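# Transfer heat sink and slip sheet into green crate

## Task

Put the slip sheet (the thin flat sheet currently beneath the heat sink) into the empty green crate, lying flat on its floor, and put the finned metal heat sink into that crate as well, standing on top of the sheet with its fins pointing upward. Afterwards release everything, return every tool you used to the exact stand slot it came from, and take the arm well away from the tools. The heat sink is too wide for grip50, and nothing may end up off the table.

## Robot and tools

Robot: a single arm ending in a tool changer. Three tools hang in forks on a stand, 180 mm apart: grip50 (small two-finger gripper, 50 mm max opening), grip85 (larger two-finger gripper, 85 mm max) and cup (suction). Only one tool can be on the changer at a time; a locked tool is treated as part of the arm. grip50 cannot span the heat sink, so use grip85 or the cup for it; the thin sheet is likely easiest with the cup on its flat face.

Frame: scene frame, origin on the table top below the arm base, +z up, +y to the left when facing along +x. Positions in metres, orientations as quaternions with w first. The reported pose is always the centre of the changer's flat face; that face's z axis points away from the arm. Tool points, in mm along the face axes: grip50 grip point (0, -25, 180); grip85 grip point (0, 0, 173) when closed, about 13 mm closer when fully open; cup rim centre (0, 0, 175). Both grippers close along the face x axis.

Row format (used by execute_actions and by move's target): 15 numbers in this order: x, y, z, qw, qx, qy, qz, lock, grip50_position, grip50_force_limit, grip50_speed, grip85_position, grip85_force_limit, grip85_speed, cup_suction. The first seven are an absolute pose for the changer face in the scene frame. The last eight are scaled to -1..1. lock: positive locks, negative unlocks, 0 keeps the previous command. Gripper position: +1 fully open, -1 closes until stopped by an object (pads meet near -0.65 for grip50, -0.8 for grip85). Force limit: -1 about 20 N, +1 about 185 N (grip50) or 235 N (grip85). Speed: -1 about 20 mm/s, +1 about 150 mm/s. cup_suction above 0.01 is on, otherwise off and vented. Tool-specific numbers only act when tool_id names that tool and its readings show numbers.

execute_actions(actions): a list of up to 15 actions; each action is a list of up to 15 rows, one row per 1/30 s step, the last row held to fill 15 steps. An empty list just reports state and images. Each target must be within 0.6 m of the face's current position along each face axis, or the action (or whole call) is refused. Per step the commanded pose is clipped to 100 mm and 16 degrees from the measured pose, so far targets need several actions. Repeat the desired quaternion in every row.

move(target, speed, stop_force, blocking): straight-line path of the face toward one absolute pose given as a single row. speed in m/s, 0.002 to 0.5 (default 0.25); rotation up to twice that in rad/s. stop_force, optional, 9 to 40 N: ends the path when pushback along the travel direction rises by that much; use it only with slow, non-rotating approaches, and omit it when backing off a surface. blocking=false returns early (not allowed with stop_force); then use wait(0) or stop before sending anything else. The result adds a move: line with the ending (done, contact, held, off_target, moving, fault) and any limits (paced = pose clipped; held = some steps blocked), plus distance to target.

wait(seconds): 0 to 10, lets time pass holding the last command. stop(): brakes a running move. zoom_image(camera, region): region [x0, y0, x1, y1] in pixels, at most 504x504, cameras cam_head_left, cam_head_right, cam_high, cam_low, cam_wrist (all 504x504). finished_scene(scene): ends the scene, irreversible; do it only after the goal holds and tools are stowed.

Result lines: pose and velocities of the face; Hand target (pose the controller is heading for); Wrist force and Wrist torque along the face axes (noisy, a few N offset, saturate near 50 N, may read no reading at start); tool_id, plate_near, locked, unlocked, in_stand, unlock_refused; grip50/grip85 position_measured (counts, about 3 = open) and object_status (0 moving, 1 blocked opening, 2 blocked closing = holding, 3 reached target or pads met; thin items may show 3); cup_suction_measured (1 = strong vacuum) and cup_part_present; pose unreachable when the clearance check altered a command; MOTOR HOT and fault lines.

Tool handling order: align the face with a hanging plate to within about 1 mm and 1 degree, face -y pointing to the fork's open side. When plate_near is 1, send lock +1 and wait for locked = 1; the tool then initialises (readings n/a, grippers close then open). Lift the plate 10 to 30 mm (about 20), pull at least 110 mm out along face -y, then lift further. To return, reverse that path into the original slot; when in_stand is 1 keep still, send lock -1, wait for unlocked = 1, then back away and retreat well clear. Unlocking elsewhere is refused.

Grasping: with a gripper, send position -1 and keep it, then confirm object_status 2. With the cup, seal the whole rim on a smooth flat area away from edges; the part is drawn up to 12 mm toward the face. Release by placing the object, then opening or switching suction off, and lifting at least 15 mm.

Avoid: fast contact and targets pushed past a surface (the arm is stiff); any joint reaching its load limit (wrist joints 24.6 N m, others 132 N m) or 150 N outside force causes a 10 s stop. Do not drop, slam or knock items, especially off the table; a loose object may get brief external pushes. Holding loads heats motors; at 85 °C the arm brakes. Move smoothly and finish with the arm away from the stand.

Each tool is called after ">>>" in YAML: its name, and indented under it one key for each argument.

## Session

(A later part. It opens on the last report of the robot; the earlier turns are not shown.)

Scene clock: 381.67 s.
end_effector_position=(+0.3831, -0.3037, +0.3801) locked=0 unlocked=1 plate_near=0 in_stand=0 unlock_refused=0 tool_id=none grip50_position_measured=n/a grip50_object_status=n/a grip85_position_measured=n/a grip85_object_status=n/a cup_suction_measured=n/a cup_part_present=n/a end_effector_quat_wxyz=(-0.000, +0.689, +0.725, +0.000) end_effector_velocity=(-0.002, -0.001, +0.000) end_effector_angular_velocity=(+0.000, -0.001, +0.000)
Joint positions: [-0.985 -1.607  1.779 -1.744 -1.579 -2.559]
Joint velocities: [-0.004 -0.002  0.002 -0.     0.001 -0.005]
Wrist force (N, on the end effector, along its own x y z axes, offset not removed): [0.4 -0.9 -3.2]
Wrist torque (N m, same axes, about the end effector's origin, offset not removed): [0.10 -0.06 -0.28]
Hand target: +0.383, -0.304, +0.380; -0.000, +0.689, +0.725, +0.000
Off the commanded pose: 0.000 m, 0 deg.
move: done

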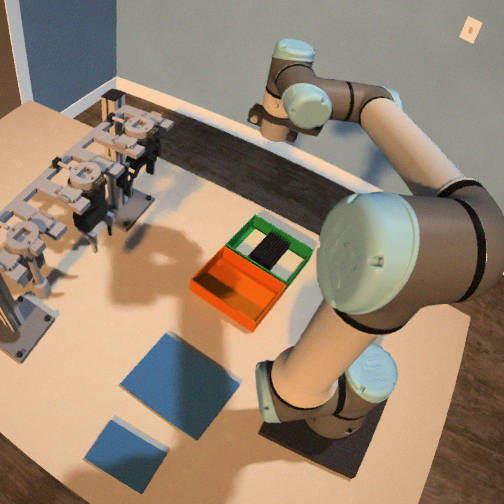

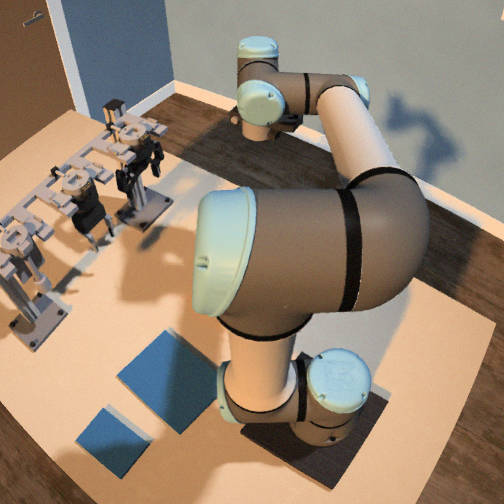

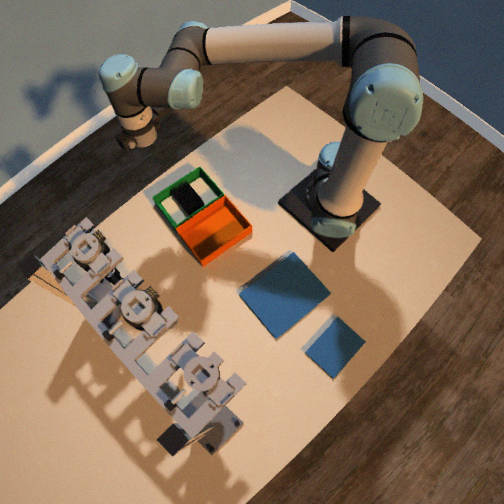

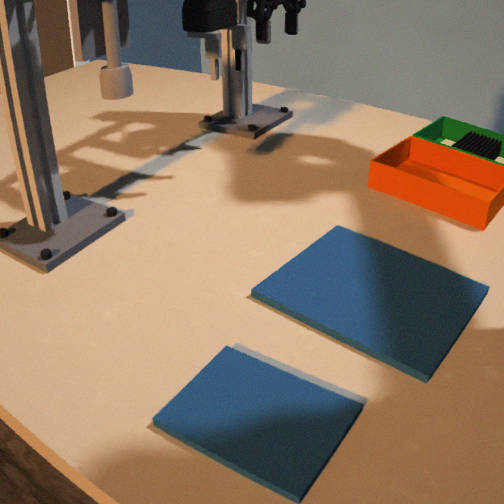

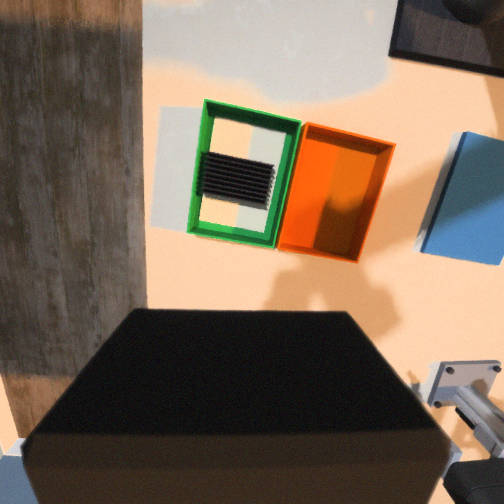

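>>> move:
  target: [0.641,-0.1805,0.385,0,0.6889,0.7249,0,0,1,0,0,1,0,0,0]
  speed: 0.25

>>> move:
  target: [0.641,-0.1805,0.373,0,0.6889,0.7249,0,0,1,0,0,1,0,0,0]
  speed: 0.02

>>> move:
  target: [0.641,-0.1805,0.3601,0,0.6889,0.7249,0,0,1,0,0,1,0,0,0]
  speed: 0.006
  stop_force: 10

>>> execute_actions:
  actions:
    - [[0.641,-0.1805,0.3601,0,0.6889,0.7249,0,1,1,0,0,1,0,0,0]]
    - [[0.641,-0.1805,0.3601,0,0.6889,0.7249,0,1,1,0,0,1,0,0,0]]
    - [[0.641,-0.1805,0.3601,0,0.6889,0.7249,0,1,1,0,0,1,0,0,0]]

Scene clock: 391.77 s.
end_effector_position=(+0.6409, -0.1807, +0.3848) locked=0 unlocked=1 plate_near=0 in_stand=0 unlock_refused=0 tool_id=none grip50_position_measured=n/a grip50_object_status=n/a grip85_position_measured=n/a grip85_object_status=n/a cup_suction_measured=n/a cup_part_present=n/a end_effector_quat_wxyz=(+0.000, +0.689, +0.725, -0.000) end_effector_velocity=(+0.002, +0.000, +0.000) end_effector_angular_velocity=(+0.000, +0.002, -0.000)
Joint positions: [-0.517 -1.174  1.256 -1.65  -1.58  -2.091]
Joint velocities: [ 0.002  0.005 -0.008  0.005 -0.001  0.002]
Wrist force (N, on the end effector, along its own x y z axes, offset not removed): [-0.8 0.5 -1.8]
Wrist torque (N m, same axes, about the end effector's origin, offset not removed): [0.07 0.22 -0.16]
Hand target: +0.641, -0.181, +0.385; +0.000, +0.689, +0.725, -0.000
Off the commanded pose: 0.000 m, 0 deg.
move: done

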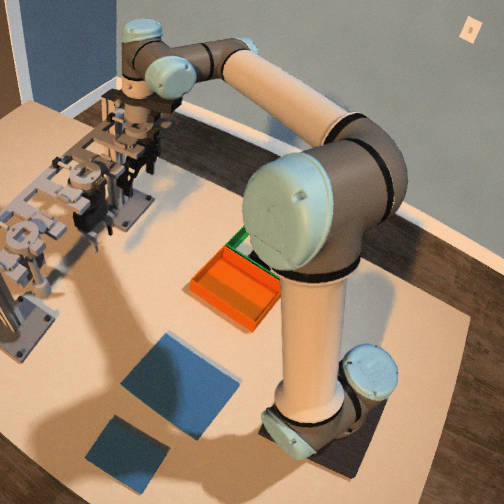

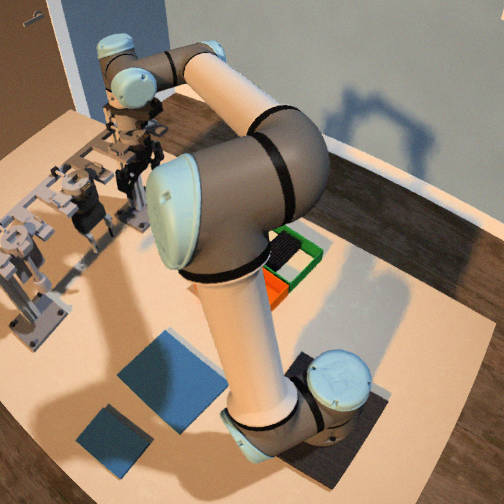

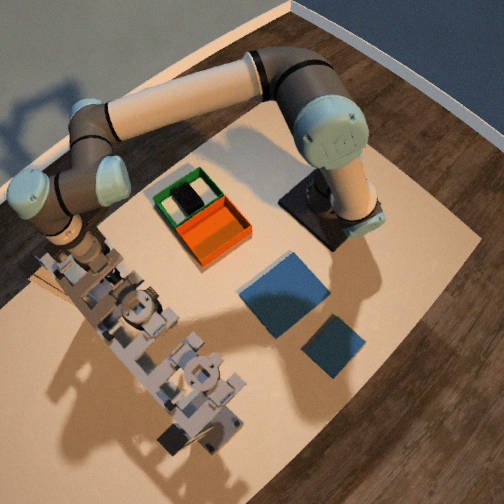

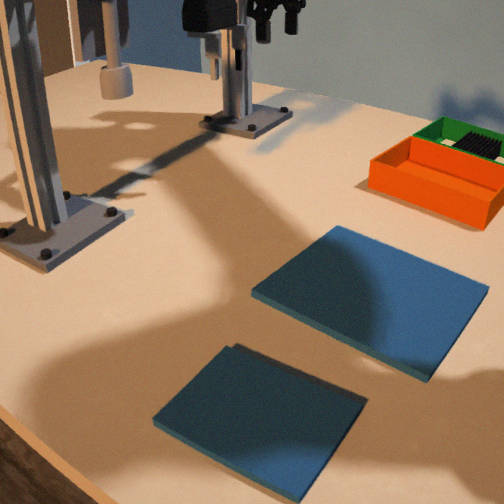

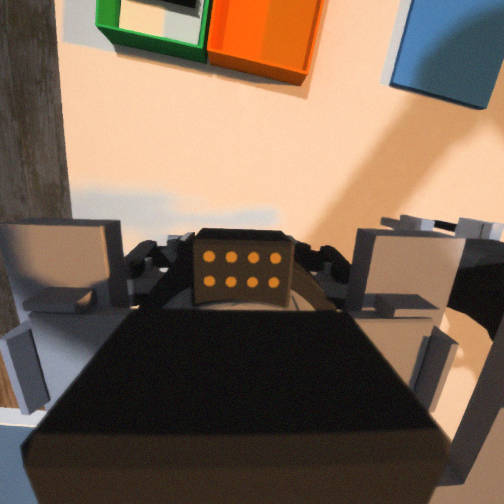

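Scene clock: 392.63 s.
end_effector_position=(+0.6410, -0.1805, +0.3732) locked=0 unlocked=1 plate_near=0 in_stand=0 unlock_refused=0 tool_id=none grip50_position_measured=n/a grip50_object_status=n/a grip85_position_measured=n/a grip85_object_status=n/a cup_suction_measured=n/a cup_part_present=n/a end_effector_quat_wxyz=(-0.000, +0.689, +0.725, -0.000) end_effector_velocity=(+0.000, +0.000, -0.002) end_effector_angular_velocity=(+0.000, -0.000, +0.001)
Joint positions: [-0.517 -1.172  1.282 -1.678 -1.579 -2.091]
Joint velocities: [ 0.     0.     0.004 -0.005  0.    -0.001]
Wrist force (N, on the end effector, along its own x y z axes, offset not removed): [-0.2 -2.0 -3.6]
Wrist torque (N m, same axes, about the end effector's origin, offset not removed): [0.00 0.02 -0.15]
Hand target: +0.641, -0.180, +0.373; -0.000, +0.689, +0.725, -0.000
Off the commanded pose: 0.000 m, 0 deg.
move: done

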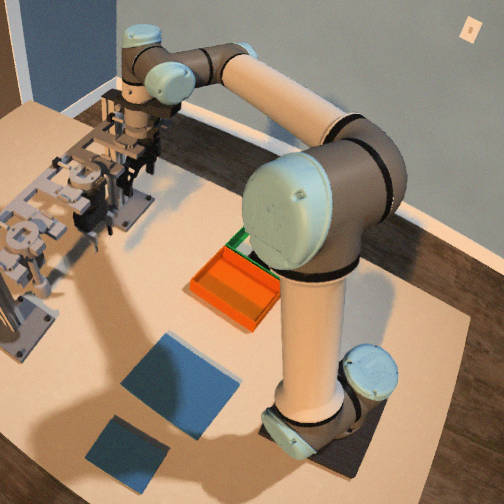

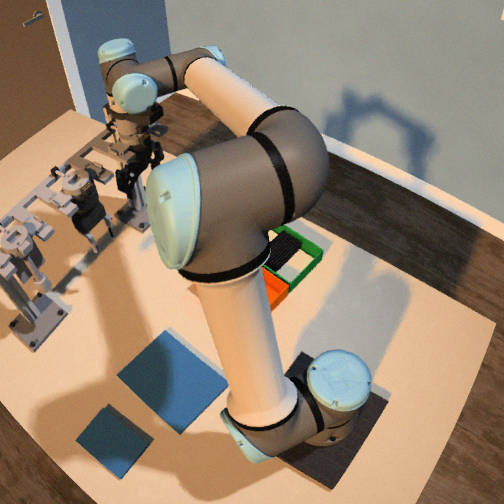

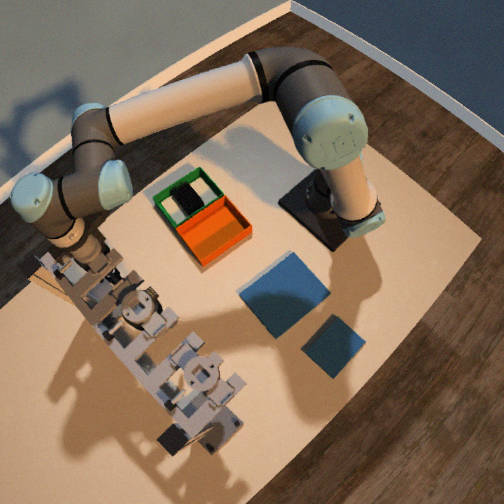

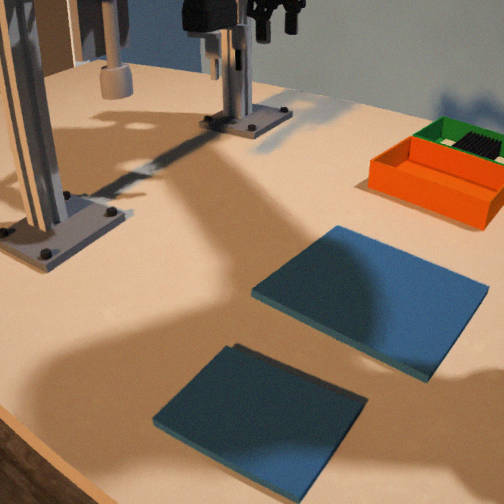

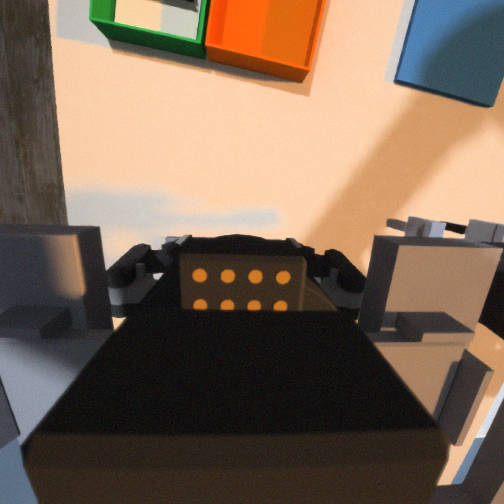

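Scene clock: 395.03 s.
end_effector_position=(+0.6410, -0.1805, +0.3602) locked=0 unlocked=1 plate_near=1 in_stand=1 unlock_refused=0 tool_id=none grip50_position_measured=n/a grip50_object_status=n/a grip85_position_measured=n/a grip85_object_status=n/a cup_suction_measured=n/a cup_part_present=n/a end_effector_quat_wxyz=(-0.000, +0.689, +0.725, -0.000) end_effector_velocity=(+0.000, -0.000, -0.001) end_effector_angular_velocity=(+0.000, +0.000, -0.000)
Joint positions: [-0.517 -1.168  1.31  -1.71  -1.579 -2.091]
Joint velocities: [-0.     0.001  0.003 -0.003 -0.     0.   ]
Wrist force (N, on the end effector, along its own x y z axes, offset not removed): [1.4 0.9 -3.4]
Wrist torque (N m, same axes, about the end effector's origin, offset not removed): [-0.01 -0.17 -0.19]
Hand target: +0.641, -0.180, +0.360; -0.000, +0.689, +0.725, -0.000
Off the commanded pose: 0.000 m, 0 deg.
move: done

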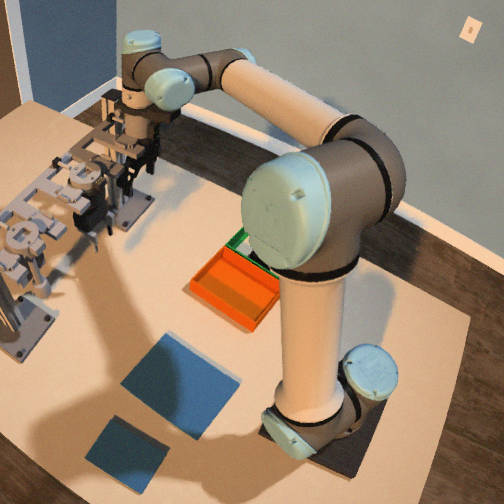

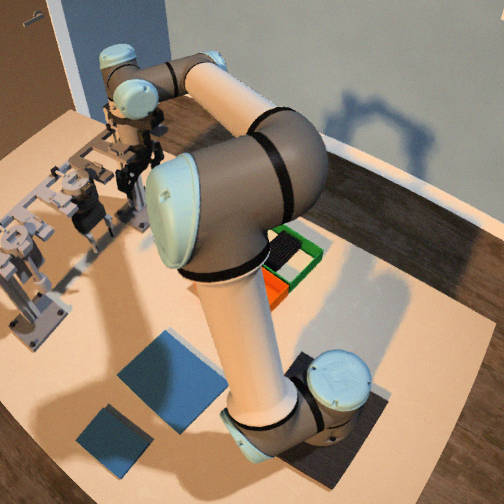

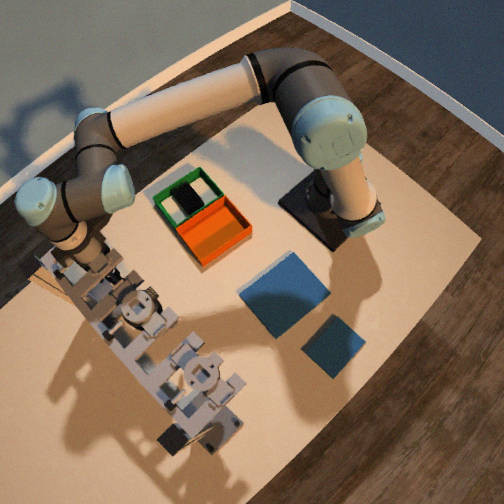

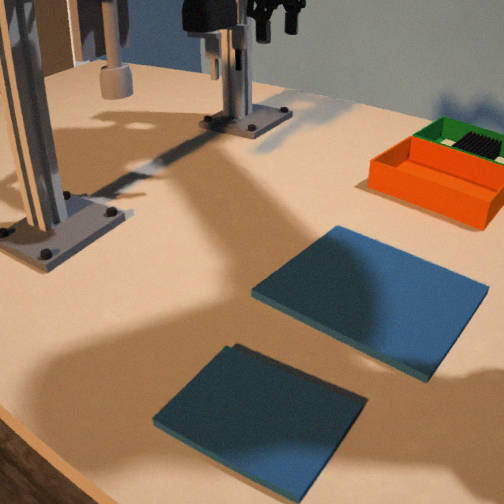

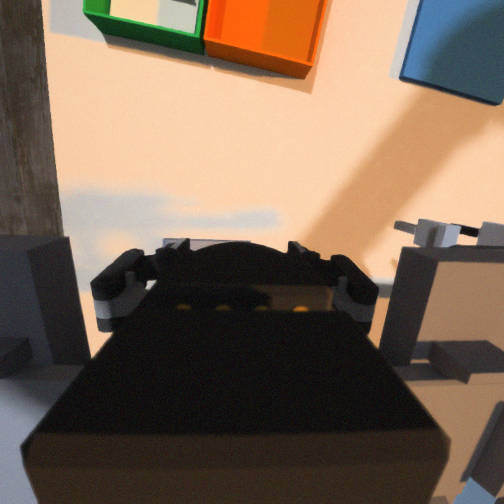

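Scene clock: 396.53 s.
end_effector_position=(+0.6410, -0.1805, +0.3601) locked=1 unlocked=0 plate_near=1 in_stand=1 unlock_refused=0 tool_id=grip85 grip50_position_measured=n/a grip50_object_status=n/a grip85_position_measured=n/a grip85_object_status=n/a cup_suction_measured=n/a cup_part_present=n/a end_effector_quat_wxyz=(-0.000, +0.689, +0.725, +0.000) end_effector_velocity=(-0.000, +0.000, +0.000) end_effector_angular_velocity=(+0.000, -0.000, -0.000)
Joint positions: [-0.517 -1.168  1.31  -1.71  -1.579 -2.091]
Joint velocities: [-0. -0.  0.  0.  0.  0.]
Wrist force (N, on the end effector, along its own x y z axes, offset not removed): [-0.4 -1.2 -4.2]
Wrist torque (N m, same axes, about the end effector's origin, offset not removed): [-0.05 0.01 -0.32]
Hand target: +0.641, -0.181, +0.360; +0.000, +0.689, +0.725, +0.000
Off the commanded pose: 0.000 m, 0 deg.

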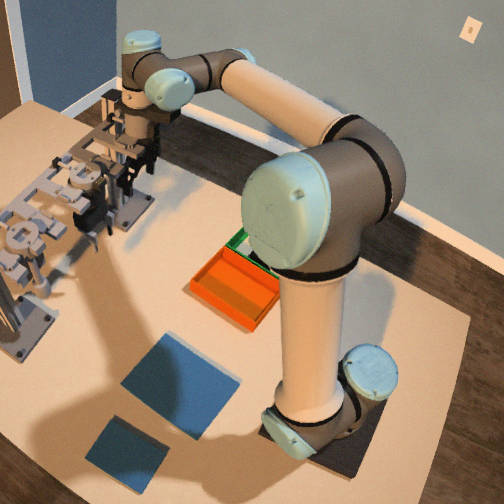

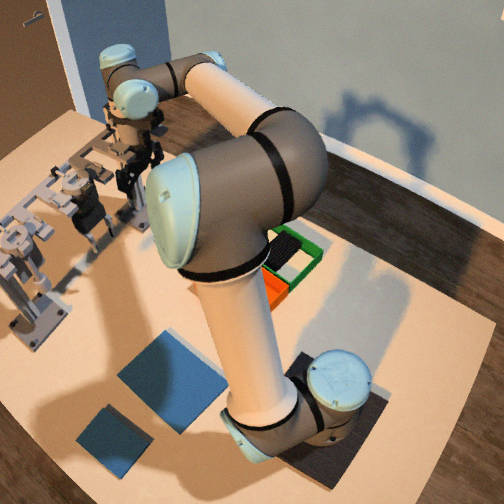

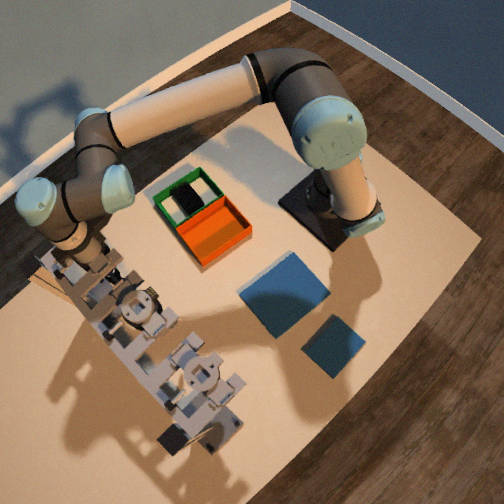

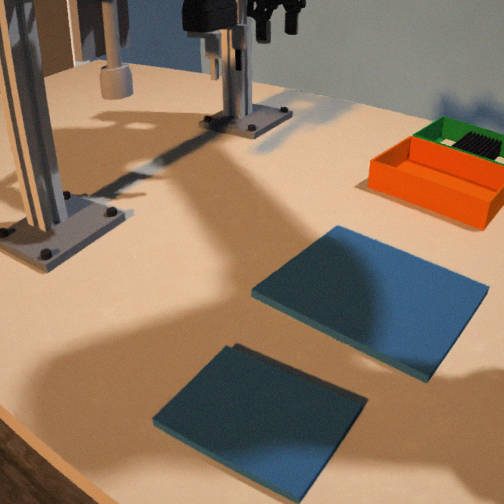

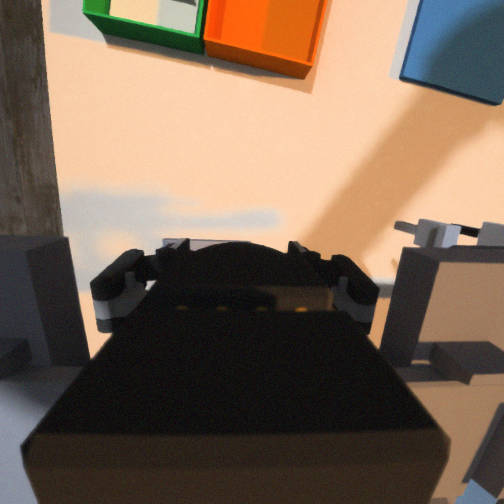

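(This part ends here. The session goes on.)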